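# Set the shelf board level on the cabinet's four pegs

## Task

Place the shelf board inside the cabinet so it sits flat on all four shelf pegs and release it. At the end the whole hand and arm must be out of the cabinet, the hand must be at least about a fingernail's width clear of the cabinet's sides, back and top, and the arm must be still; otherwise the task fails. It also fails if the gripper is still holding any loose object when the result is checked, and the board only counts as placed if it stays there without the robot supporting it.

## Robot and tools

Robot: one arm with a two-finger parallel gripper. The fingers point along the gripper's own +x axis and close along its y axis. The reported hand position is the spot between the finger pads, about 3 to 4 cm short of the fingertips. Something may occasionally tug on a held part or shove a loose object. Nothing may end up off the table.

Frames: the scene frame has its origin on the table top under the arm base, +z up, +y to the left when facing +x. Results report end_effector_position (m) and end_effector_quat_wxyz in this frame, plus linear and angular velocities (m/s, rad/s). The base may be tilted, and the printed hand position drifts from the truth more at long reach. Joint positions and Joint velocities list waist, shoulder, elbow, wrist pitch, wrist yaw, wrist roll (rad, rad/s), then the finger pad gap (m, m/s). Ranges (rad): waist -3.054 to 3.054, shoulder 0.000 to 3.142, elbow 0.000 to 2.356, wrist pitch -1.571 to 1.571, wrist yaw -1.571 to 1.571, wrist roll -3.142 to 3.142.

execute_actions(actions): a list of actions run one after another. Each action is a table of up to 15 rows; each row lasts one control step of 1/30 s, and if fewer than 15 rows are given the last row repeats to fill 15 steps (0.5 s per action). Each row has 7 numbers, all in [-1, 1]: dx, dy, dz, rx, ry, rz, opening. The first six are an offset in the gripper's own axes from the gripper pose measured when that action began (for the first action of a call, the pose in the latest result); every row refers to that same start, not to the row before. Scale: 1.0 equals 0.6 m for dx, dy, dz and 180 degrees for the rotation; rx, ry, rz form one rotation vector. opening is absolute, not an offset: +1 is fully open (0.088 m), empty fingers touch near -0.80, and values below that down to -1 add nothing. Closing from fully open takes at least about 0.5 s. An empty list just returns the current state and images.

Each step the commanded pose is clipped to within 70 mm and 16 degrees of the measured pose, then damped inverse kinematics drives the joints, favouring position over orientation. After an action the arm continues at most to the last clipped pose, so a distant target needs further actions. "Hand target" in a result shows where the controller is currently heading.

move(target, speed, blocking): target is a single row of 7 numbers laid out as above, an offset in gripper axes from the pose in the latest result that shows one, plus an absolute opening sent at the start. The gripper follows a straight path lasting 0.5 to 10 s (cut off at 10 s, short of the goal), rotating the shorter way. speed is the top path speed in m/s, 0.002 to 0.5, default 0.25; rotation is capped at twice that in rad/s. The path ignores obstacles; the hand lags, can stray, and may exceed speed, especially with the arm nearly straight. Faster contacts and targets set deeper past a contact push harder. The move ends when the path is over and the hand and fingers are at rest, or 5 s after the path ends. Its result adds a "move:" line: the ending (done means at rest near target; others include off_target, moving, held, fault), the limits that acted, and the remaining distance. Ending held: a check blocked the last step. limits=paced: the sent pose was clipped. limits=held: some steps were blocked, after which the arm may surge well past speed. With blocking=false the result comes after 0.5 s while motion continues; further rows and moves are refused until a result shows the move finished, so call wait or stop first.

wait(seconds): 0 to 10; lets time pass holding the last command, returning early if a running move finishes. stop(): brakes a running move; it needs room, more when fast, and the fingers keep moving. zoom_image(camera, region): camera is cam_low or cam_wrist; region is [x0, y0, x1, y1] in image pixels from the top-left, at most 504 by 504. finished_scene(scene): ends the current scene by its number after the last command has been held; irreversible, and the result reports success. A reply with no tool call ends everything.

Cameras: cam_low (fixed) and cam_wrist, both 504x504, returned in that order; calibration lines give K, distortion and T_world_to_cam, and may be a few degrees and millimetres off.

Gripping: grip_measured uses the same scale as opening. To hold something, command an opening clearly below grip_measured; a larger gap squeezes harder, up to about 34 N per pad. Readings may be off by about 1 mm. Fast closes can overshoot in force. Release the board fully before finishing.

Cautions: friction can leave the hand short of its target or slightly tilted, and tiny moves may not happen; check pose after each move and correct tilt. A "pose unreachable" line means the clearance check (which treats the base mount as arm) altered or blocked the command. Contact torque reaching a joint's load limit (waist 18.2, shoulder 22.5, elbow 22.4, wrist pitch 5.92, wrist yaw 5.9, wrist roll 5.54 N m, held weight included) halts the arm 10 s and drops the rest of the call. Holding loads heats motors: MOTOR HOT appears from 50 °C, and at 95 °C an OVER-TEMPERATURE FAULT holds the arm; without cooling it may lose power and go limp. Avoid drops, slams, hard hits and strong pushes; move smoothly, and leave the hand clear of the cabinet and still at the end.

Each tool is called after "Emit:" as a command line: name --argument value for each argument, lists and objects as JSON in quotes; but a table of rows of numbers goes row by row, as --pt "numbers of a row", without its own name.

## Session

I'll start by looking at the scene.

Emit:
execute_actions --actions '[]'

Scene clock: 0.00 s.
end_effector_position=(+0.1923, -0.4593, +0.1185) grip_measured=+0.848 end_effector_quat_wxyz=(+0.600, +0.615, +0.141, -0.491) end_effector_velocity=(-0.004, +0.004, -0.006) end_effector_angular_velocity=(+0.023, +0.020, -0.003)
Joint positions: [-0.916  1.069  1.231 -0.428  0.182  0.705  0.081]
Joint velocities: [-0.007 -0.002 -0.007 -0.022  0.007  0.007  0.   ]
Heat: hottest shoulder 26 °C (+0.0 °C/min).
Hand target: +0.192, -0.459, +0.118; +0.600, +0.615, +0.141, -0.492

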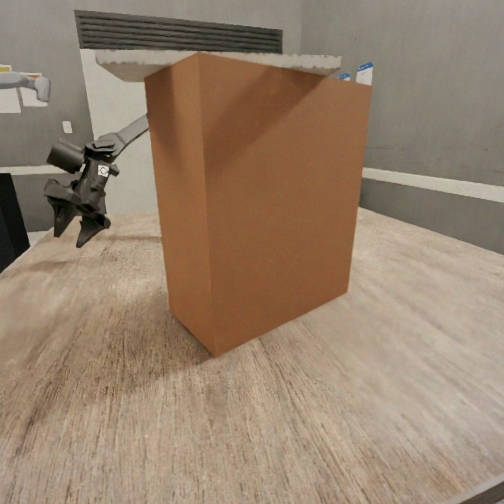

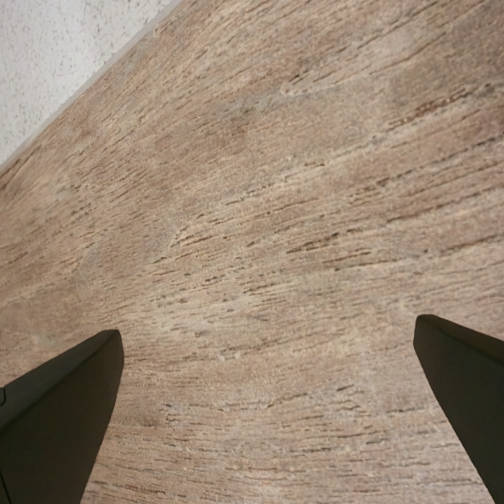

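Emit:
move --target '[-0.6855, -0.0823, -0.4667, -0.4258, -0.1583, 0.2942, 1.0]' --speed 0.25

Scene clock: 92.57 s.
end_effector_position=(+0.0812, -0.0265, +0.3509) grip_measured=+1.000 end_effector_quat_wxyz=(+0.981, -0.012, -0.138, +0.133) end_effector_velocity=(-0.001, +0.005, -0.001) end_effector_angular_velocity=(-0.053, -0.021, +0.004)
Joint positions: [ 1.902  0.825  0.454 -0.028  1.564 -0.405  0.088]
Joint velocities: [-0.002  0.002 -0.007 -0.007 -0.022 -0.037  0.   ]
Heat: hottest shoulder 32 °C (+2.0 °C/min).
Hand target: +0.081, -0.027, +0.353; +0.982, -0.014, -0.137, +0.132
Off the commanded pose: 0.004 m, 34 deg; orientation clipped at the last step of the last action.
joint sent to its limit — the command would take joint 5 (wrist yaw) past its upper limit, so that joint was sent only as far as its limit.
move: off_target; limits=paced
camera_calibration (this result's frames):
cam_wrist: T_world_to_cam=[[0.248128, -0.968431, 0.0239524, -0.0475778], [-0.0457503, -0.0364129, -0.998289, 0.384515], [0.967646, 0.246608, -0.053341, 0.024299], [0, 0, 0, 1]] pos_world=[0.00588424, -0.0380668, 0.386293]

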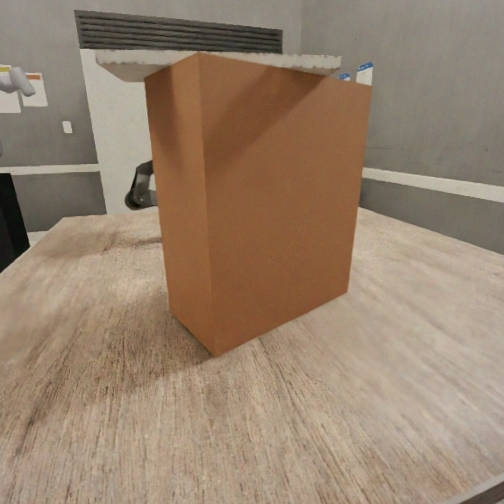

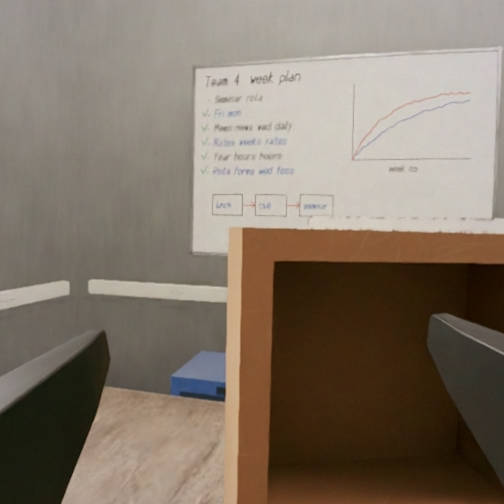

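Emit:
move --target '[0.191, -0.2463, 0.155, 0.0208, 0.1333, 0.0242, 1.0]' --speed 0.2

Scene clock: 214.17 s.
end_effector_position=(+0.2002, -0.1405, +0.4783) grip_measured=+1.000 end_effector_quat_wxyz=(+0.983, -0.013, +0.073, +0.168) end_effector_velocity=(+0.000, -0.004, -0.002) end_effector_angular_velocity=(+0.001, +0.008, +0.002)
Joint positions: [ 1.201  1.267  1.647 -1.068  1.002 -0.178  0.088]
Joint velocities: [-0.007 -0.002  0.012 -0.022 -0.007  0.007  0.   ]
Heat: hottest elbow 32 °C (+0.0 °C/min).
Hand target: +0.201, -0.140, +0.479; +0.983, -0.011, +0.075, +0.169
Off the commanded pose: 0.002 m, 0 deg.
move: done
camera_calibration (this result's frames):
cam_wrist: T_world_to_cam=[[0.308554, -0.950804, -0.0276805, -0.175496], [-0.44106, -0.117228, -0.889789, 0.528883], [0.84277, 0.286756, -0.455533, 0.166986], [0, 0, 0, 1]] pos_world=[0.146688, -0.152747, 0.541804]

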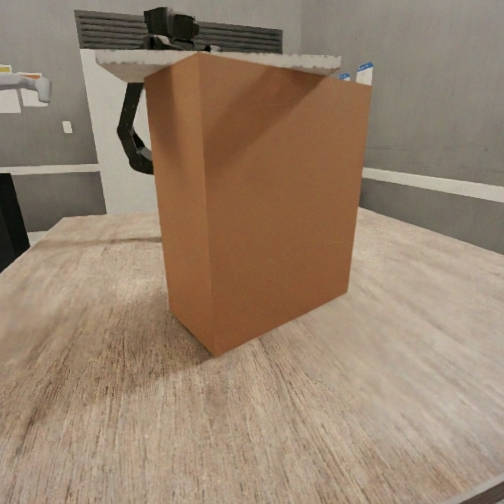

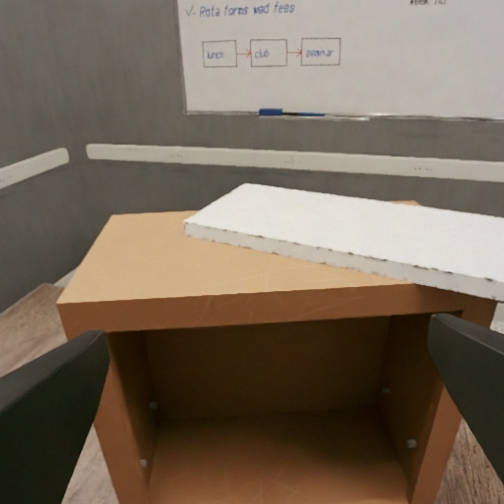

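Emit:
zoom_image --camera "cam_wrist" --region '[0, 160, 504, 504]'

Emit:
zoom_image --camera "cam_wrist" --region '[300, 170, 504, 340]'

Emit:
zoom_image --camera "cam_low" --region '[60, 0, 400, 130]'

Region (0, 160, 504, 504) of cam_wrist's 504x504 image, scaled by 1.000; it fills the top 344 rows of this view, and the rest is white.

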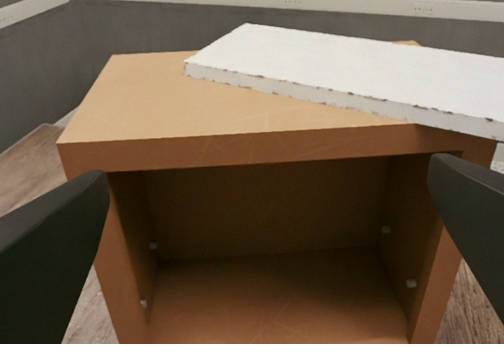

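Region (300, 170, 504, 340) of cam_wrist's 504x504 image, scaled by 2.471, with more detail than that image has.

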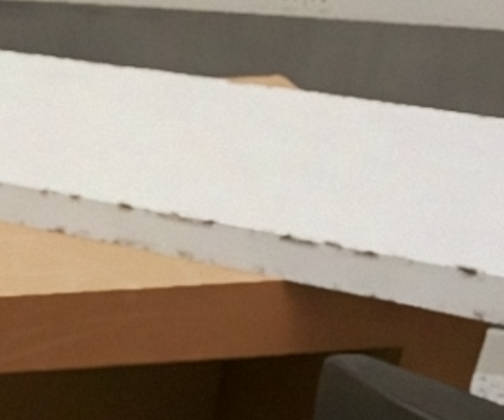

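Region (60, 0, 400, 130) of cam_low's 504x504 image, scaled by 1.482, with more detail than that image has; it fills the top 193 rows of this view, and the rest is white.

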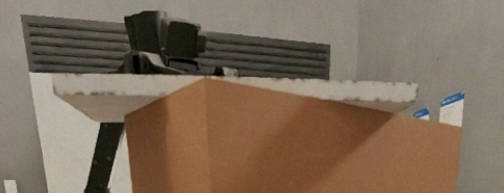

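Emit:
move --target '[0.0968, -0.1847, -0.1345, 0.4998, -0.1619, -0.0891, 1.0]' --speed 0.3

Scene clock: 337.40 s.
end_effector_position=(+0.2777, -0.2373, +0.3932) grip_measured=+1.000 end_effector_quat_wxyz=(+0.703, +0.705, -0.066, -0.058) end_effector_velocity=(+0.000, +0.001, -0.001) end_effector_angular_velocity=(+0.008, -0.007, +0.002)
Joint positions: [0.584 0.9   0.961 0.108 0.742 0.685 0.088]
Joint velocities: [-0.002 -0.002 -0.007  0.007 -0.007  0.007  0.   ]
Heat: hottest shoulder 31 °C (+1.0 °C/min).
Hand target: +0.280, -0.233, +0.390; +0.705, +0.704, -0.060, -0.057
Off the commanded pose: 0.008 m, 1 deg.
move: done
camera_calibration (this result's frames):
cam_wrist: T_world_to_cam=[[-0.00321723, 0.0371811, -0.999303, 0.409335], [-0.149189, 0.988107, 0.0372448, 0.29275], [0.988803, 0.149205, 0.00236804, -0.16252], [0, 0, 0, 1]] pos_world=[0.205692, -0.28024, 0.398531]

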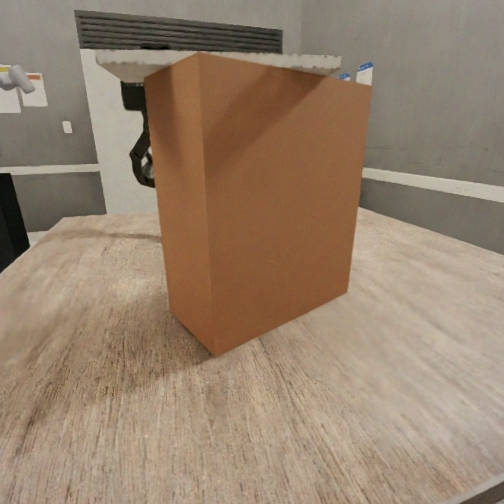

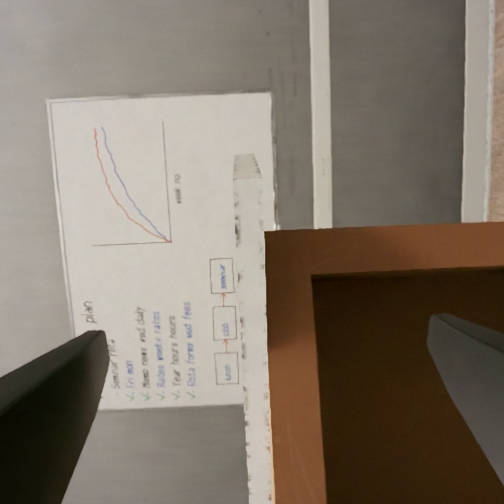

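Emit:
move --target '[0.0902, 0.0103, 0.021, 0, 0, 0, 1.0]' --speed 0.1

Scene clock: 405.67 s.
end_effector_position=(+0.3285, -0.2567, +0.3974) grip_measured=+1.000 end_effector_quat_wxyz=(+0.706, +0.703, -0.063, -0.059) end_effector_velocity=(-0.001, -0.003, +0.003) end_effector_angular_velocity=(-0.011, -0.008, +0.011)
Joint positions: [0.391 1.067 1.104 0.103 0.553 0.718 0.088]
Joint velocities: [-0.007 -0.002  0.017 -0.022 -0.022 -0.007  0.   ]
Heat: hottest shoulder 29 °C (-1.0 °C/min).
Hand target: +0.329, -0.259, +0.399; +0.704, +0.705, -0.065, -0.058
Off the commanded pose: 0.004 m, 0 deg.
move: done
camera_calibration (this result's frames):
cam_wrist: T_world_to_cam=[[-0.00803621, 0.0310922, -0.999484, 0.414446], [-0.151415, 0.987954, 0.0319509, 0.322124], [0.988438, 0.151594, -0.00323158, -0.206932], [0, 0, 0, 1]] pos_world=[0.256645, -0.29976, 0.403272]

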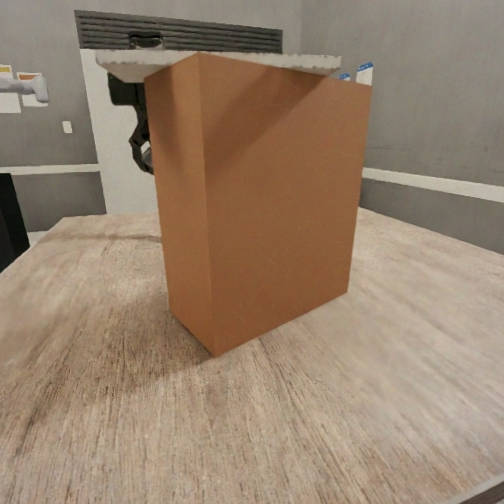

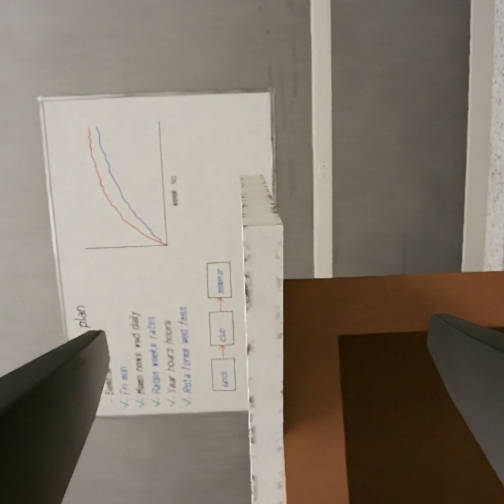

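Emit:
move --target '[0.1433, 0.005, 0.0, 0, 0, 0, 0.0]' --speed 0.08

Scene clock: 454.13 s.
end_effector_position=(+0.4124, -0.2688, +0.3981) grip_measured=+0.000 end_effector_quat_wxyz=(+0.708, +0.701, -0.060, -0.059) end_effector_velocity=(-0.002, -0.006, +0.008) end_effector_angular_velocity=(-0.002, -0.031, -0.005)
Joint positions: [0.236 1.357 1.329 0.152 0.401 0.738 0.039]
Joint velocities: [-0.002 -0.002  0.017  0.007 -0.022 -0.007 -0.   ]
Heat: hottest elbow 30 °C (+1.0 °C/min).
Hand target: +0.413, -0.272, +0.400; +0.706, +0.703, -0.063, -0.059
Off the commanded pose: 0.004 m, 1 deg.
move: done
camera_calibration (this result's frames):
cam_wrist: T_world_to_cam=[[-0.0140061, 0.0256696, -0.999572, 0.417263], [-0.155129, 0.98751, 0.0275335, 0.349923], [0.987795, 0.155448, -0.00984905, -0.284068], [0, 0, 0, 1]] pos_world=[0.340729, -0.312106, 0.404653]

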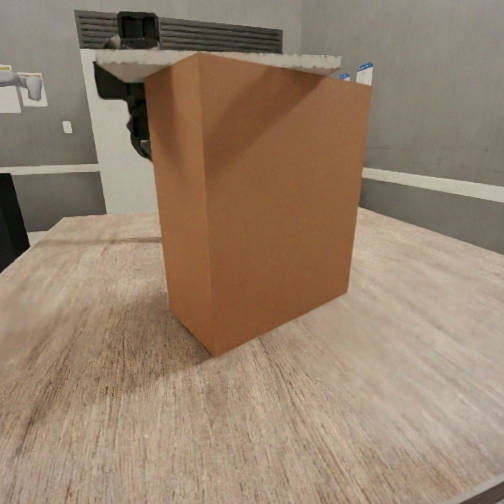

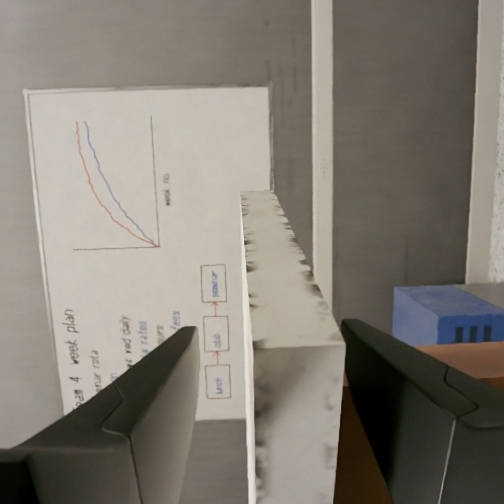

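Emit:
execute_actions --actions '[[[0,0,0,0,0,0,-0.1],[0,0,0,0,0,0,-0.2],[0,0,0,0,0,0,-0.3],[0,0,0,0,0,0,-0.38],[0,0,0,0,0,0,-0.44],[0,0,0,0,0,0,-0.48],[0,0,0,0,0,0,-0.52],[0,0,0,0,0,0,-0.56],[0,0,0,0,0,0,-0.6],[0,0,0,0,0,0,-0.64],[0,0,0,0,0,0,-0.68],[0,0,0,0,0,0,-0.72],[0,0,0,0,0,0,-0.76],[0,0,0,0,0,0,-0.8],[0,0,0,0,0,0,-0.85]]]'

Scene clock: 466.90 s.
end_effector_position=(+0.4124, -0.2695, +0.3982) grip_measured=-0.492 end_effector_quat_wxyz=(+0.707, +0.702, -0.060, -0.060) end_effector_velocity=(-0.002, -0.001, +0.004) end_effector_angular_velocity=(-0.007, -0.021, +0.005)
Joint positions: [0.236 1.358 1.33  0.152 0.401 0.74  0.015]
Joint velocities: [-0.002 -0.007 -0.002  0.007 -0.022 -0.007 -0.   ]
Heat: hottest elbow 30 °C (+1.0 °C/min).
Hand target: +0.412, -0.269, +0.398; +0.708, +0.701, -0.060, -0.059
Off the commanded pose: 0.001 m, 0 deg.
camera_calibration (this result's frames):
cam_wrist: T_world_to_cam=[[-0.0140072, 0.0276191, -0.99952, 0.417863], [-0.15332, 0.987738, 0.0294421, 0.349153], [0.988077, 0.153659, -0.00960089, -0.284697], [0, 0, 0, 1]] pos_world=[0.340687, -0.312667, 0.404649]

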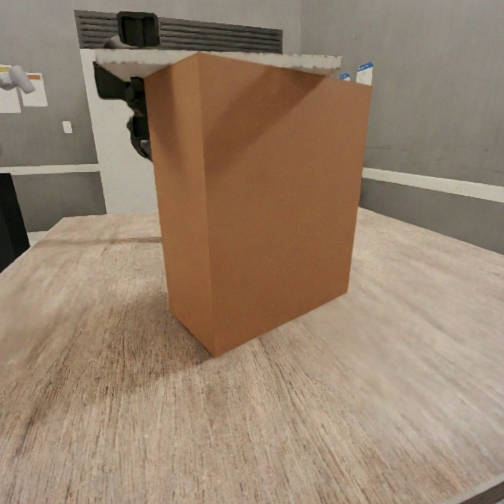

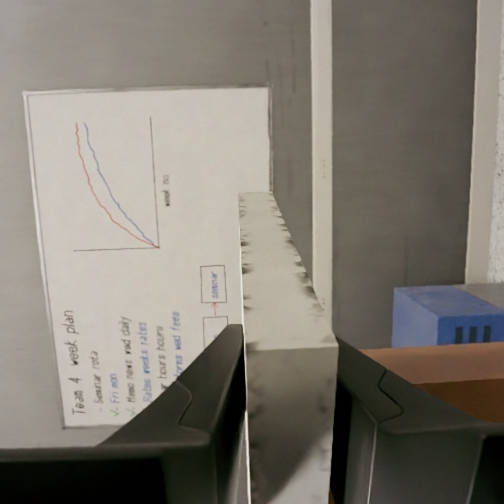

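Emit:
move --target '[0.0257, 0.0033, 0.0343, 0, 0.171, 0, -0.85]' --speed 0.15

Scene clock: 493.37 s.
end_effector_position=(+0.4225, -0.2940, +0.3993) grip_measured=-0.495 end_effector_quat_wxyz=(+0.697, +0.694, +0.126, +0.125) end_effector_velocity=(+0.001, +0.001, -0.001) end_effector_angular_velocity=(+0.009, +0.005, +0.008)
Joint positions: [-0.026  1.549  1.93  -0.645 -0.228  0.759  0.015]
Joint velocities: [-0.002  0.007  0.007 -0.007 -0.007  0.007 -0.   ]
Heat: hottest elbow 30 °C (+1.0 °C/min).
Hand target: +0.424, -0.293, +0.399; +0.697, +0.694, +0.129, +0.129
Off the commanded pose: 0.003 m, 1 deg.
move: done
camera_calibration (this result's frames):
cam_wrist: T_world_to_cam=[[-0.031578, 0.0189978, -0.999321, 0.424562], [-0.629442, 0.776275, 0.0346476, 0.511791], [0.776406, 0.630108, -0.0125552, -0.0601441], [0, 0, 0, 1]] pos_world=[0.382246, -0.367459, 0.405786]

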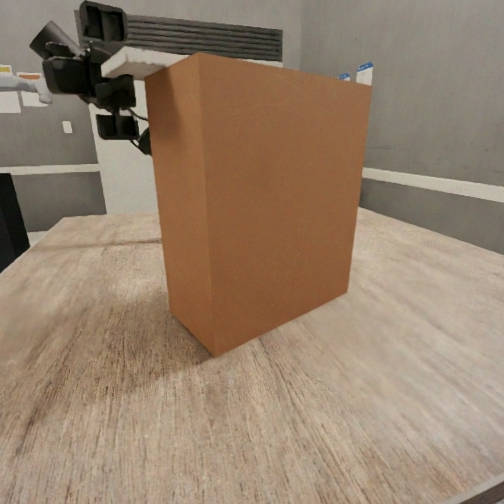

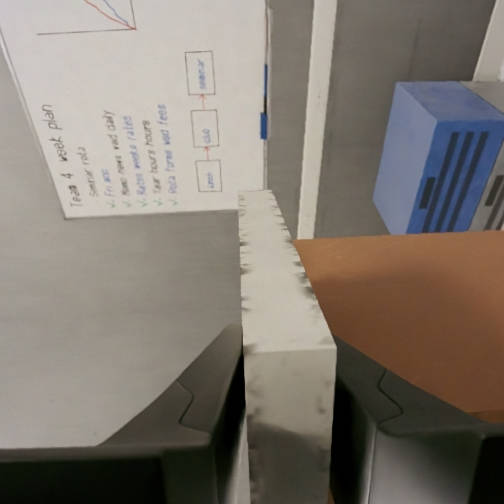

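Emit:
execute_actions --actions '[[[0,-0.002,0,0,0,0,-0.6],[0,-0.003,0,0,0,0,-0.5],[0,-0.003,0,0,0,0,-0.4],[0,-0.003,0,0,0,0,-0.3],[0,-0.003,0,0,0,0,-0.2],[0,-0.003,0,0,0,0,-0.1],[0,-0.003,0,0,0,0,0.0],[0,-0.003,0,0,0,0,0.1],[0,-0.003,0,0,0,0,0.2],[0,-0.003,0,0,0,0,0.3]],[[-0.003,0,0,0,0,0,0.3],[-0.006,0,0,0,0,0,0.3],[-0.010,0,0,0,0,0,0.3],[-0.014,0,0,0,0,0,0.3],[-0.018,0,0,0,0,0,0.3],[-0.022,0,0,0,0,0,0.3],[-0.026,0,0,0,0,0,0.3],[-0.030,0,0,0,0,0,0.3],[-0.033,0,0,0,0,0,0.3],[-0.036,0,0,0,0,0,0.3],[-0.038,0,0,0,0,0,0.3],[-0.040,0,0,0,0,0,0.3]]]'

Emit:
move --target '[0, 0, -0.2075, 0, 0, 0, 0.3]' --speed 0.15

Scene clock: 528.00 s.
end_effector_position=(+0.4004, -0.3070, +0.4046) grip_measured=+0.300 end_effector_quat_wxyz=(+0.698, +0.696, +0.116, +0.124) end_effector_velocity=(-0.027, -0.017, +0.014) end_effector_angular_velocity=(-0.001, -0.042, -0.026)
Joint positions: [-0.044  1.488  1.917 -0.672 -0.243  0.757  0.054]
Joint velocities: [-0.012 -0.071 -0.002 -0.022 -0.022 -0.007 -0.   ]
Heat: hottest elbow 31 °C (+1.0 °C/min).
Hand target: +0.400, -0.304, +0.400; +0.698, +0.695, +0.124, +0.124
Off the commanded pose: 0.006 m, 1 deg.
camera_calibration (this result's frames):
cam_wrist: T_world_to_cam=[[-0.0183572, 0.0221659, -0.999586, 0.425275], [-0.617218, 0.786266, 0.0287706, 0.508352], [0.786578, 0.617491, -0.00075244, -0.047501], [0, 0, 0, 1]] pos_world=[0.358934, -0.379795, 0.410437]

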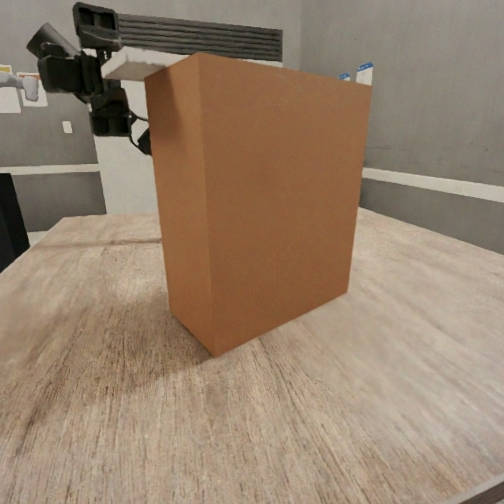

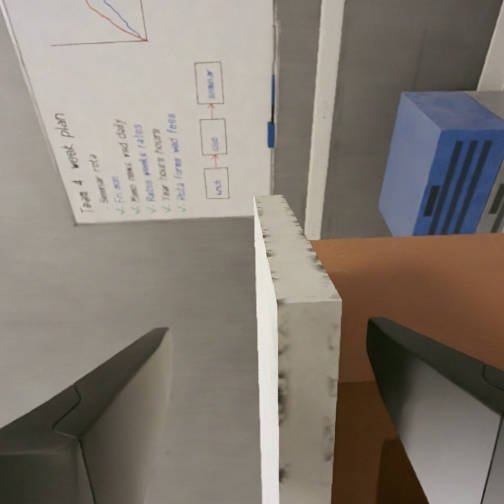

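Scene clock: 529.17 s.
end_effector_position=(+0.3596, -0.1912, +0.4076) grip_measured=+0.300 end_effector_quat_wxyz=(+0.699, +0.695, +0.114, +0.126) end_effector_velocity=(-0.007, -0.009, +0.005) end_effector_angular_velocity=(-0.000, -0.015, -0.032)
Joint positions: [ 0.318  1.241  1.363 -0.356  0.104  0.84   0.054]
Joint velocities: [ 0.007 -0.027 -0.002  0.007  0.022 -0.007 -0.   ]
Heat: hottest elbow 31 °C (+1.0 °C/min).
Hand target: +0.359, -0.189, +0.405; +0.698, +0.696, +0.116, +0.124
Off the commanded pose: 0.004 m, 0 deg.
move: done
camera_calibration (this result's frames):
cam_wrist: T_world_to_cam=[[-0.0116564, 0.0213652, -0.999704, 0.422448], [-0.61802, 0.785796, 0.0239997, 0.394196], [0.786076, 0.618117, 0.00404454, -0.0886028], [0, 0, 0, 1]] pos_world=[0.318194, -0.264017, 0.413221]

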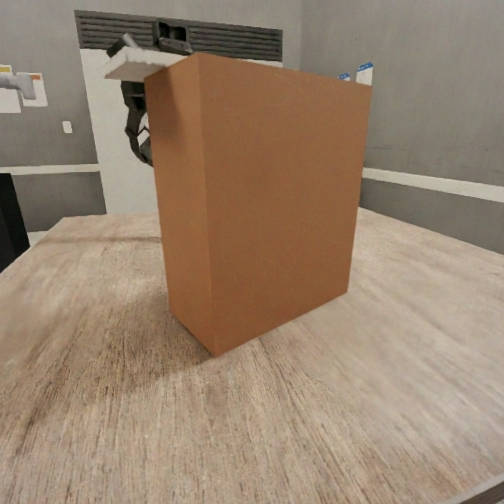

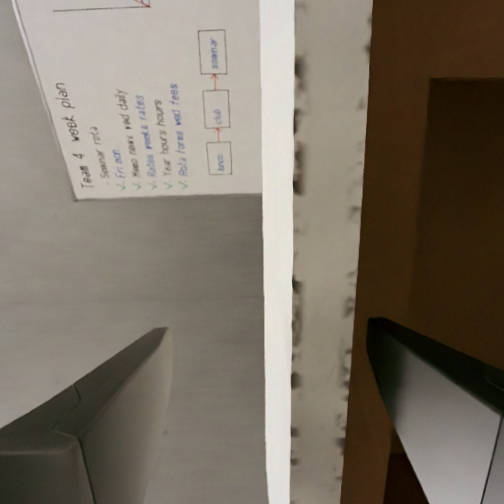

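Emit:
move --target '[0.0383, -0.015, 0, 0, 0.004, -0.004, 0.3]' --speed 0.06

Scene clock: 539.13 s.
end_effector_position=(+0.3764, -0.1829, +0.3987) grip_measured=+0.301 end_effector_quat_wxyz=(+0.698, +0.694, +0.124, +0.127) end_effector_velocity=(-0.000, -0.001, +0.001) end_effector_angular_velocity=(+0.001, -0.016, +0.006)
Joint positions: [ 0.291  1.29   1.362 -0.326  0.074  0.838  0.054]
Joint velocities: [-0.007 -0.002 -0.002  0.007 -0.022 -0.007 -0.   ]
Heat: hottest elbow 30 °C (+0.0 °C/min).
Hand target: +0.381, -0.184, +0.399; +0.699, +0.693, +0.123, +0.126
Off the commanded pose: 0.005 m, 0 deg.
move: done
camera_calibration (this result's frames):
cam_wrist: T_world_to_cam=[[-0.0250405, 0.0191609, -0.999503, 0.418131], [-0.630241, 0.775794, 0.0306617, 0.398354], [0.775996, 0.630695, -0.00735034, -0.0962484], [0, 0, 0, 1]] pos_world=[0.336217, -0.256349, 0.405001]

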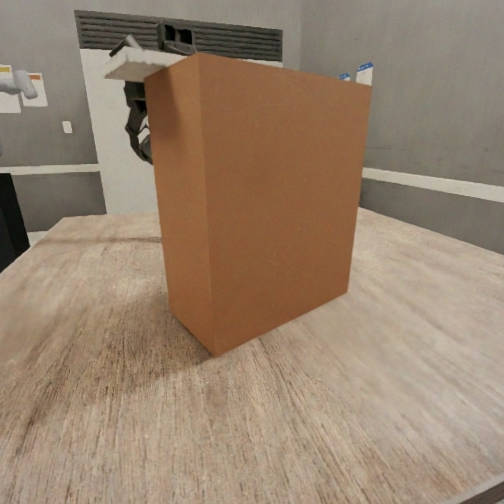

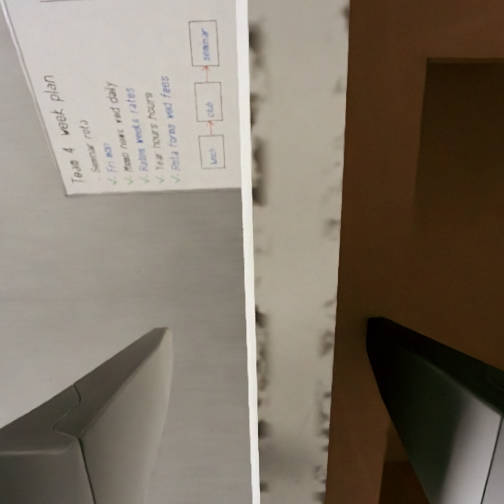

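Emit:
zoom_image --camera "cam_wrist" --region '[230, 0, 504, 504]'

Region (230, 0, 504, 504) of cam_wrist's 504x504 image, scaled by 1.000; it fills the left 274 columns of this view, and the rest is white.

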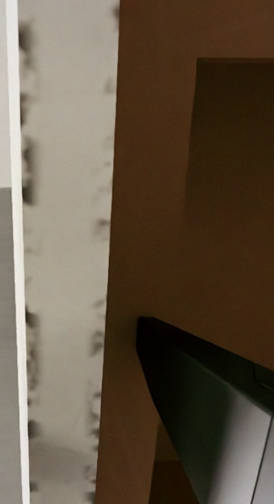

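Emit:
execute_actions --actions '[[[0,0,0,0,0,0,0.15],[0,0,0,0,0,0,0.0],[0,0,0,0,0,0,-0.15],[0,0,0,0,0,0,-0.28],[0,0,0,0,0,0,-0.36],[0,0,0,0,0,0,-0.42],[0,0,0,0,0,0,-0.46],[0,0,0,0,0,0,-0.5],[0,0,0,0,0,0,-0.55],[0,0,0,0,0,0,-0.6],[0,0,0,0,0,0,-0.66],[0,0,0,0,0,0,-0.72],[0,0,0,0,0,0,-0.78],[0,0,0,0,0,0,-0.84],[0,0,0,0,0,0,-0.9]]]'

Scene clock: 559.43 s.
end_effector_position=(+0.3759, -0.1848, +0.3979) grip_measured=-0.493 end_effector_quat_wxyz=(+0.697, +0.695, +0.124, +0.124) end_effector_velocity=(-0.001, +0.003, -0.003) end_effector_angular_velocity=(-0.009, +0.003, +0.012)
Joint positions: [ 0.288  1.287  1.362 -0.328  0.079  0.84   0.015]
Joint velocities: [-0.002 -0.002 -0.007 -0.007 -0.007 -0.007 -0.   ]
Heat: hottest elbow 31 °C (+1.0 °C/min).
Hand target: +0.376, -0.183, +0.399; +0.698, +0.694, +0.125, +0.127
Off the commanded pose: 0.002 m, 0 deg.
camera_calibration (this result's frames):
cam_wrist: T_world_to_cam=[[-0.0297088, 0.0207607, -0.999343, 0.41927], [-0.625782, 0.779222, 0.0347913, 0.396844], [0.779432, 0.626405, -0.0101581, -0.0955763], [0, 0, 0, 1]] pos_world=[0.335289, -0.258064, 0.404217]

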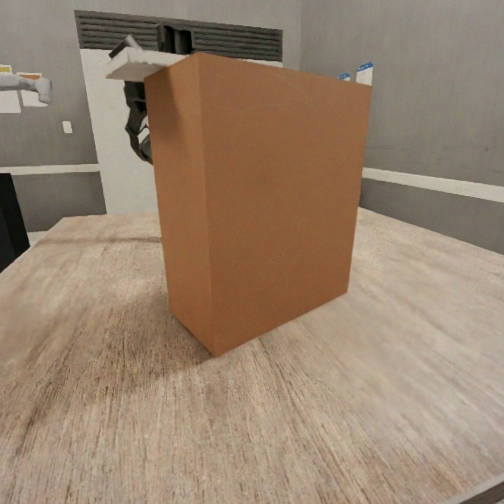

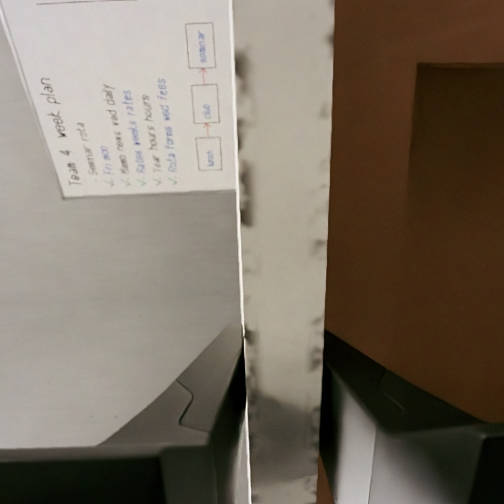

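Emit:
move --target '[-0.235, 0.02, 0, 0, 0, 0, -0.9]' --speed 0.15

Scene clock: 594.80 s.
end_effector_position=(+0.2458, -0.2296, +0.4036) grip_measured=-0.495 end_effector_quat_wxyz=(+0.702, +0.690, +0.135, +0.114) end_effector_velocity=(-0.002, -0.001, -0.002) end_effector_angular_velocity=(-0.010, +0.002, -0.002)
Joint positions: [ 0.448  0.937  1.39  -0.74   0.251  0.879  0.015]
Joint velocities: [ 0.002 -0.007 -0.002 -0.007  0.007 -0.007  0.   ]
Heat: hottest elbow 31 °C (+1.0 °C/min).
Hand target: +0.243, -0.233, +0.411; +0.697, +0.695, +0.124, +0.124
Off the commanded pose: 0.008 m, 2 deg.
move: done
camera_calibration (this result's frames):
cam_wrist: T_world_to_cam=[[-0.0563104, 0.00197548, -0.998411, 0.423928], [-0.627028, 0.778122, 0.036904, 0.349382], [0.776959, 0.62811, -0.0425777, 0.0479557], [0, 0, 0, 1]] pos_world=[0.205685, -0.302821, 0.412403]

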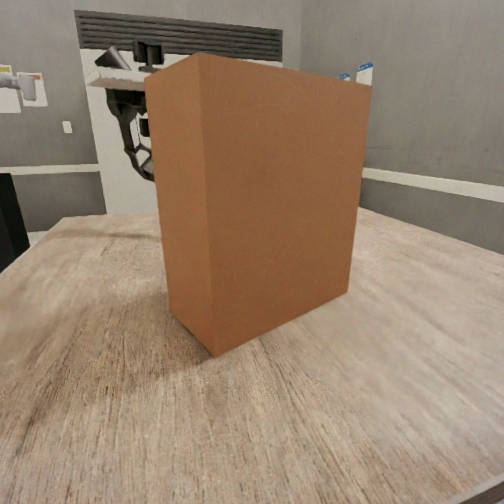

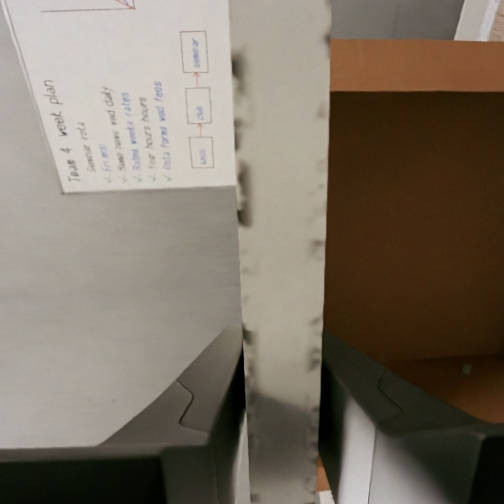

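Emit:
move --target '[-0.008, -0.3045, -0.1285, 0, 0, 0.02, -0.9]' --speed 0.18

Scene clock: 607.93 s.
end_effector_position=(+0.2087, -0.1662, +0.2159) grip_measured=-0.495 end_effector_quat_wxyz=(+0.697, +0.696, +0.118, +0.123) end_effector_velocity=(-0.002, +0.004, -0.002) end_effector_angular_velocity=(+0.008, +0.004, +0.018)
Joint positions: [-0.479  0.392  0.523 -0.437 -0.66   0.628  0.015]
Joint velocities: [-0.012 -0.002 -0.002 -0.022 -0.022 -0.007 -0.   ]
Heat: hottest wrist pitch 32 °C (+1.0 °C/min).
Hand target: +0.208, -0.165, +0.220; +0.698, +0.694, +0.113, +0.136
Off the commanded pose: 0.006 m, 2 deg.
move: done
camera_calibration (this result's frames):
cam_wrist: T_world_to_cam=[[-0.0233845, 0.0232365, -0.999456, 0.231228], [-0.618411, 0.785173, 0.0327237, 0.283965], [0.785507, 0.61884, -0.0039912, 0.0173011], [0, 0, 0, 1]] pos_world=[0.167424, -0.239041, 0.221879]

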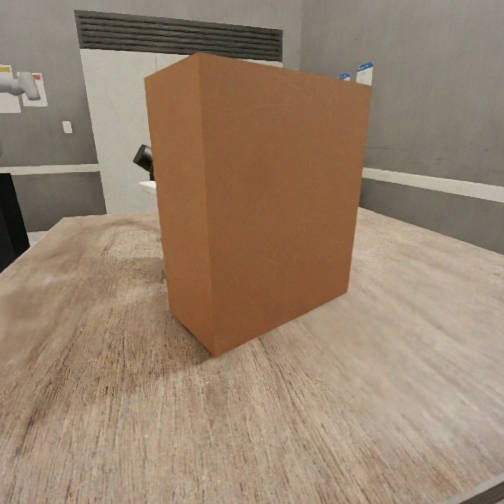

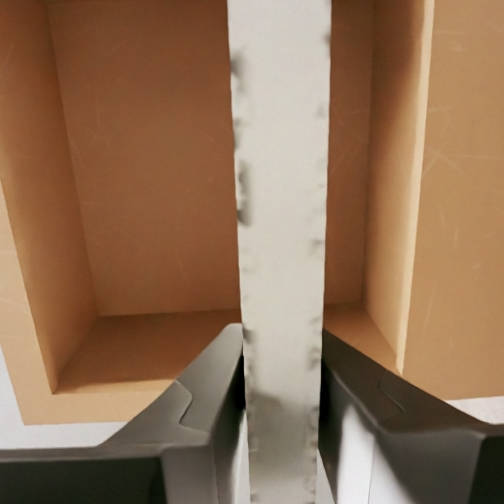

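Emit:
zoom_image --camera "cam_wrist" --region '[0, 250, 252, 502]'

Emit:
zoom_image --camera "cam_wrist" --region '[252, 200, 504, 452]'

Region (0, 250, 252, 502) of cam_wrist's 504x504 image, scaled by 2.000, with more detail than that image has.

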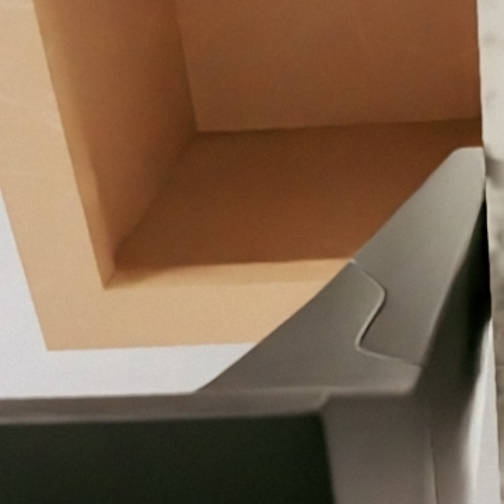

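Region (252, 200, 504, 452) of cam_wrist's 504x504 image, scaled by 2.000, with more detail than that image has.

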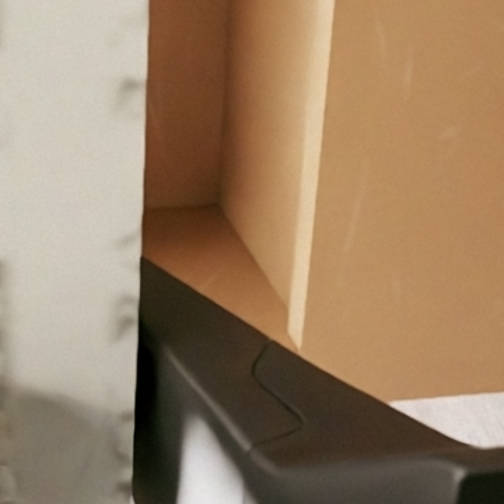

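Emit:
move --target '[0.002, 0.0833, -0.0213, -0.1113, -0.0234, 0.0044, -0.9]' --speed 0.15

Scene clock: 729.50 s.
end_effector_position=(+0.2071, -0.1473, +0.2556) grip_measured=-0.495 end_effector_quat_wxyz=(+0.810, +0.569, +0.083, +0.114) end_effector_velocity=(+0.001, +0.001, -0.002) end_effector_angular_velocity=(-0.015, +0.008, -0.010)
Joint positions: [ 0.209  0.346  0.541 -0.404  0.055  0.475  0.015]
Joint velocities: [ 0.022  0.002 -0.007  0.007  0.037 -0.007 -0.   ]
Heat: hottest wrist pitch 33 °C (+1.0 °C/min).
Hand target: +0.205, -0.153, +0.266; +0.811, +0.569, +0.065, +0.121
Off the commanded pose: 0.012 m, 2 deg.
move: off_target
camera_calibration (this result's frames):
cam_wrist: T_world_to_cam=[[0.0624343, -0.303776, -0.950696, 0.191994], [-0.559279, 0.778295, -0.285418, 0.33491], [0.826625, 0.549524, -0.121303, 0.0183916], [0, 0, 0, 1]] pos_world=[0.160118, -0.212442, 0.280348]

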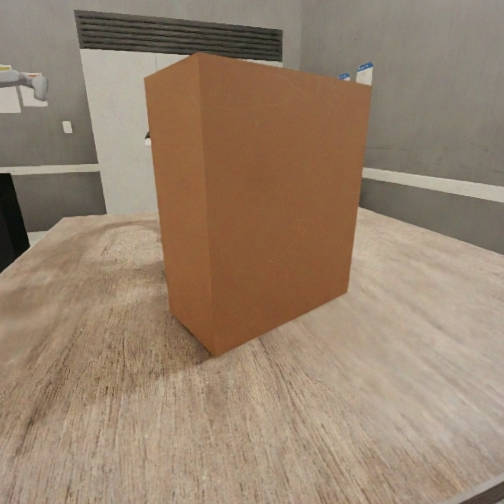

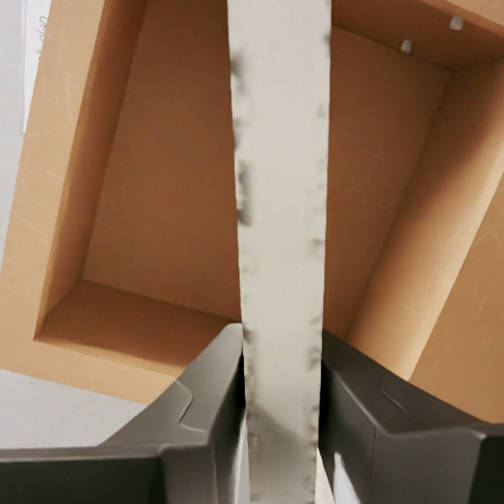

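Emit:
move --target '[0.2665, 0.0132, 0.0167, 0, -0.0028, 0.0078, -0.9]' --speed 0.08

Scene clock: 773.93 s.
end_effector_position=(+0.3525, -0.1197, +0.2508) grip_measured=-0.492 end_effector_quat_wxyz=(+0.815, +0.566, +0.079, +0.092) end_effector_velocity=(-0.001, +0.004, -0.004) end_effector_angular_velocity=(-0.009, +0.007, +0.016)
Joint positions: [0.139 1.108 0.599 0.314 0.03  0.455 0.015]
Joint velocities: [-0.002  0.002 -0.007 -0.007 -0.007 -0.007  0.   ]
Heat: hottest wrist pitch 37 °C (+4.0 °C/min).
Hand target: +0.362, -0.109, +0.264; +0.809, +0.570, +0.073, +0.121
Off the commanded pose: 0.021 m, 4 deg.
move: off_target
camera_calibration (this result's frames):
cam_wrist: T_world_to_cam=[[0.0332956, -0.316849, -0.947891, 0.194742], [-0.532955, 0.796691, -0.285029, 0.386154], [0.845488, 0.514674, -0.14234, -0.12315], [0, 0, 0, 1]] pos_world=[0.303441, -0.182559, 0.27713]

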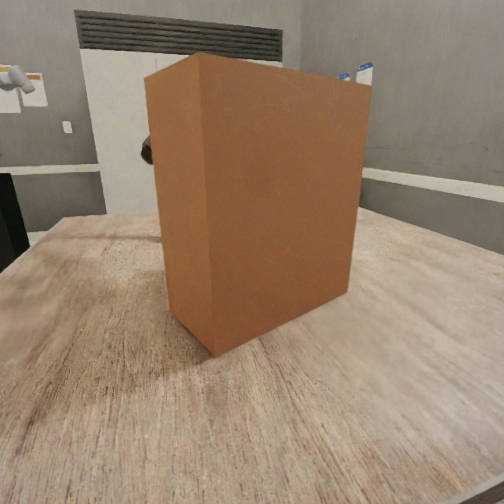

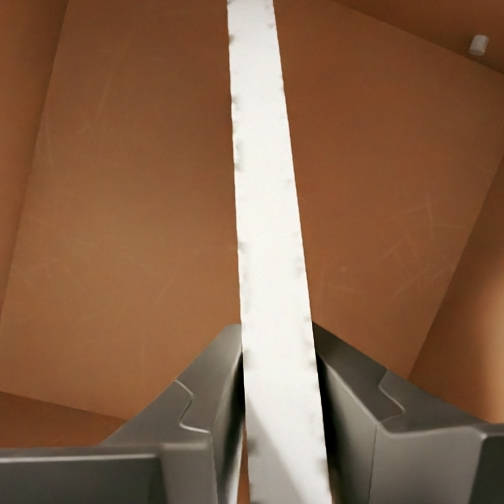

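Emit:
move --target '[-0.3003, 0.0133, 0.0145, 0.1128, 0.0089, 0.0181, -0.9]' --speed 0.12

Scene clock: 889.90 s.
end_effector_position=(+0.1814, -0.1628, +0.2581) grip_measured=-0.494 end_effector_quat_wxyz=(+0.702, +0.697, +0.106, +0.098) end_effector_velocity=(-0.002, +0.002, -0.000) end_effector_angular_velocity=(-0.006, -0.007, +0.009)
Joint positions: [ 0.146  0.264  0.621 -0.574 -0.007  0.804  0.015]
Joint velocities: [ 0.002 -0.007 -0.002 -0.007 -0.007 -0.007 -0.   ]
Heat: hottest wrist pitch 60 °C (+6.0 °C/min). Fold the arm in close to its base before you think long.
Hand target: +0.178, -0.168, +0.267; +0.699, +0.702, +0.090, +0.108
Off the commanded pose: 0.010 m, 2 deg.
MOTOR HOT: a motor reached 50 °C. Now the hottest motor, joint 4 (wrist pitch), reports 60 °C. The temperature limit of the motors' drives, at which the controller stops the arm, is 95 °C. To cool a motor, set the load down, stop pushing, or move to a pose that needs little force.
move: off_target
camera_calibration (this result's frames):
cam_wrist: T_world_to_cam=[[-0.0382945, 0.0173661, -0.999116, 0.274344], [-0.575659, 0.816885, 0.0362627, 0.259521], [0.816793, 0.576538, -0.0212853, 0.0287228], [0, 0, 0, 1]] pos_world=[0.136441, -0.233323, 0.265301]

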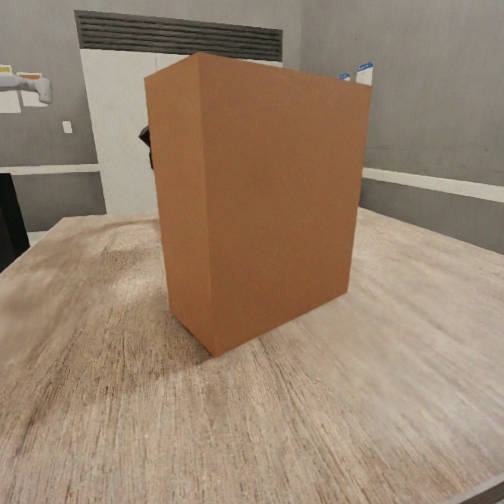

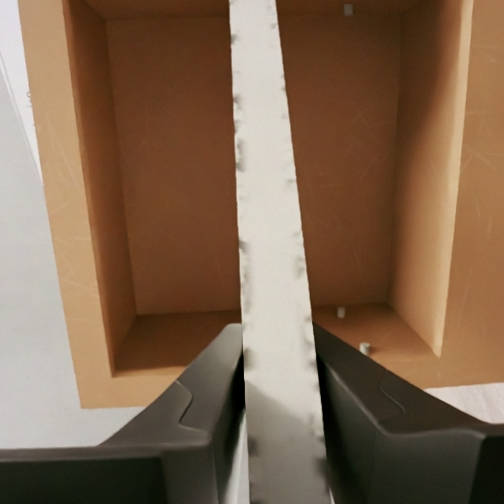

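Emit:
move --target '[0.0, 0.28, 0.0, 0, 0, 0.008, -0.9]' --speed 0.2

Scene clock: 915.97 s.
end_effector_position=(+0.1849, -0.1587, +0.4204) grip_measured=-0.495 end_effector_quat_wxyz=(+0.707, +0.693, +0.101, +0.101) end_effector_velocity=(+0.001, -0.001, +0.000) end_effector_angular_velocity=(-0.022, -0.003, +0.002)
Joint positions: [ 1.189  0.882  1.179 -0.687  0.997  1.124  0.015]
Joint velocities: [-0.007  0.002  0.007 -0.007 -0.007 -0.022  0.   ]
Heat: hottest wrist pitch 51 °C (-7.1 °C/min). Fold the arm in close to its base before you think long.
Hand target: +0.184, -0.160, +0.426; +0.700, +0.699, +0.099, +0.107
Off the commanded pose: 0.007 m, 1 deg.
MOTOR HOT: still on. Now the hottest motor, joint 4 (wrist pitch), reports 51 °C; a drive's own limit is 95 °C.
move: done
camera_calibration (this result's frames):
cam_wrist: T_world_to_cam=[[-0.0247987, 0.00508193, -0.99968, 0.432346], [-0.572912, 0.819411, 0.0183775, 0.259704], [0.819242, 0.573184, -0.0174088, 0.0243762], [0, 0, 0, 1]] pos_world=[0.139539, -0.228974, 0.427859]

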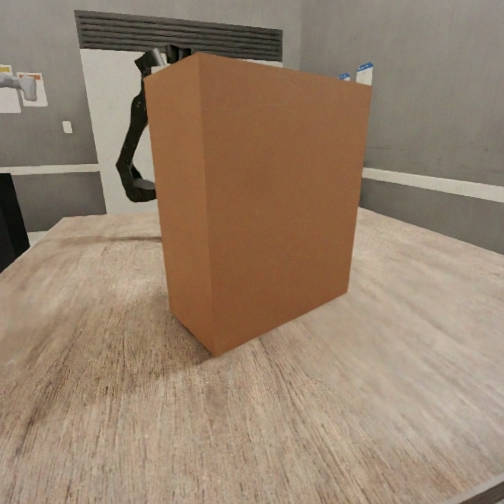

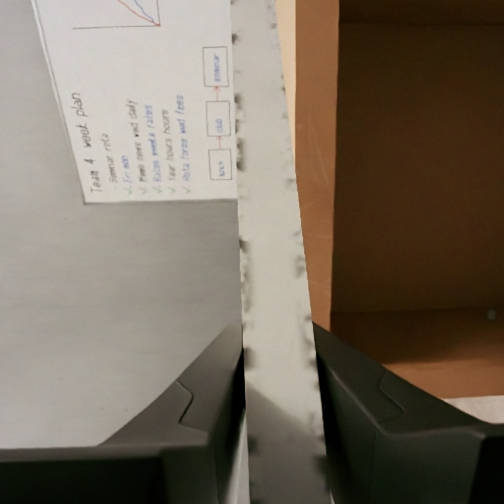

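Emit:
move --target '[0.2803, 0.008, 0.0023, 0, -0.239, 0.006, -0.9]' --speed 0.2

Scene clock: 924.83 s.
end_effector_position=(+0.3489, -0.1108, +0.4129) grip_measured=-0.495 end_effector_quat_wxyz=(+0.700, +0.675, -0.162, -0.166) end_effector_velocity=(+0.001, +0.002, -0.001) end_effector_angular_velocity=(-0.019, +0.005, +0.006)
Joint positions: [0.769 1.65  0.925 1.415 1.056 0.184 0.015]
Joint velocities: [-0.002  0.002 -0.002 -0.007 -0.007 -0.007 -0.   ]
Heat: hottest wrist pitch 49 °C (-10.0 °C/min). Fold the arm in close to its base before you think long.
Hand target: +0.348, -0.113, +0.423; +0.695, +0.680, -0.175, -0.154
Off the commanded pose: 0.012 m, 2 deg.
MOTOR HOT: still on. Now the hottest motor, joint 4 (wrist pitch), reports 49 °C; a drive's own limit is 95 °C.
move: off_target
camera_calibration (this result's frames):
cam_wrist: T_world_to_cam=[[-0.0174654, 0.00446932, -0.999837, 0.426046], [0.143073, 0.98971, 0.00192482, 0.0904158], [0.989558, -0.143016, -0.0179251, -0.276121], [0, 0, 0, 1]] pos_world=[0.267743, -0.130879, 0.420853]

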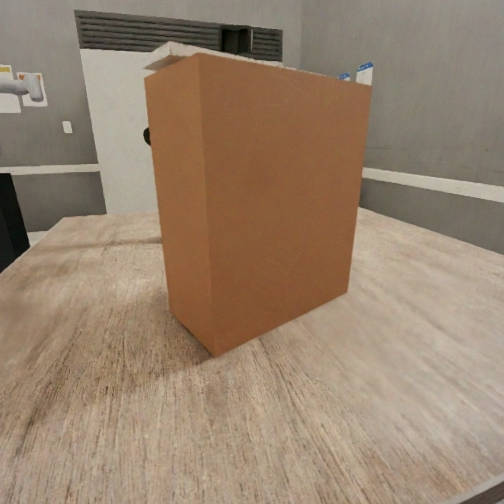

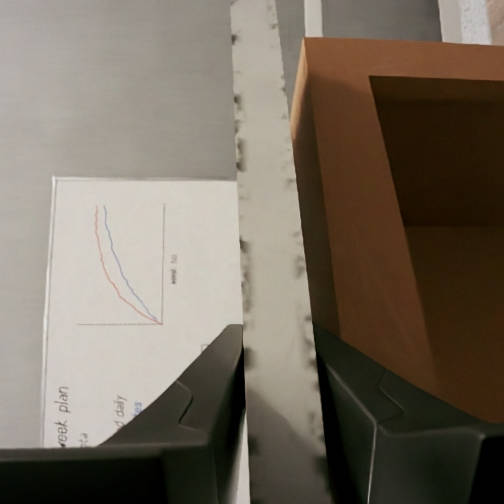

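Emit:
execute_actions --actions '[[[0,0.012,0,0,0,0,-0.9],[0,0.010,0,0,0,0,-0.9],[0,0.008,0,0,0,0,-0.9],[0,0.006,0,0,0,0,-0.9],[0,0.004,0,0,0,0,-0.9],[0,0.002,0,0,0,0,-0.9],[0,0.0,0,0,0,0,-0.9],[0,-0.002,0,0,0,0,-0.9],[0,-0.004,0,0,0,0,-0.9],[0,-0.006,0,0,0,0,-0.9],[0,-0.008,0,0,0,0,-0.9],[0,-0.010,0,0,0,0,-0.9],[0,-0.011,0,0,0,0,-0.9],[0,-0.012,0,0,0,0,-0.9],[0,-0.012,0,0,0,0,-0.9]],[[0,0,0,0,0,0,-0.9]]]'

Scene clock: 933.43 s.
end_effector_position=(+0.3503, -0.1119, +0.4035) grip_measured=-0.495 end_effector_quat_wxyz=(+0.695, +0.679, -0.156, -0.177) end_effector_velocity=(-0.000, -0.002, +0.000) end_effector_angular_velocity=(-0.004, -0.005, -0.003)
Joint positions: [0.756 1.65  0.91  1.421 1.072 0.203 0.015]
Joint velocities: [-0.002 -0.002 -0.002  0.007 -0.007 -0.007  0.   ]
Heat: hottest wrist pitch 45 °C (-15.1 °C/min).
Hand target: +0.350, -0.112, +0.405; +0.697, +0.677, -0.157, -0.175
Off the commanded pose: 0.001 m, 0 deg.
MOTOR HOT: cleared. Now the hottest motor, joint 4 (wrist pitch), reports 45 °C.
camera_calibration (this result's frames):
cam_wrist: T_world_to_cam=[[-0.0369297, 0.0217429, -0.999081, 0.425187], [0.151646, 0.988307, 0.0159031, 0.082497], [0.987745, -0.150919, -0.0397951, -0.269229], [0, 0, 0, 1]] pos_world=[0.269121, -0.131409, 0.412771]

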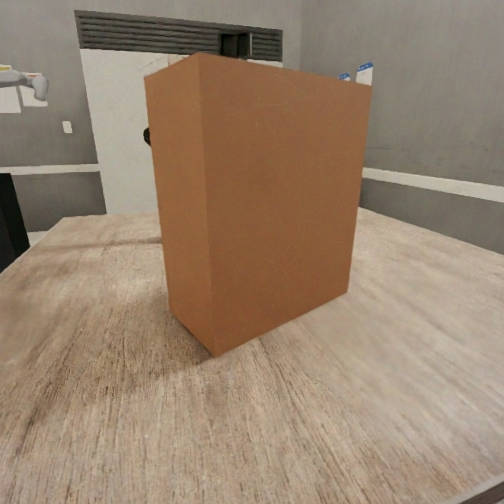

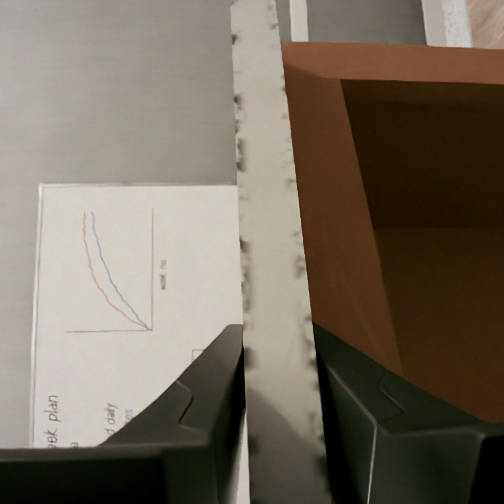

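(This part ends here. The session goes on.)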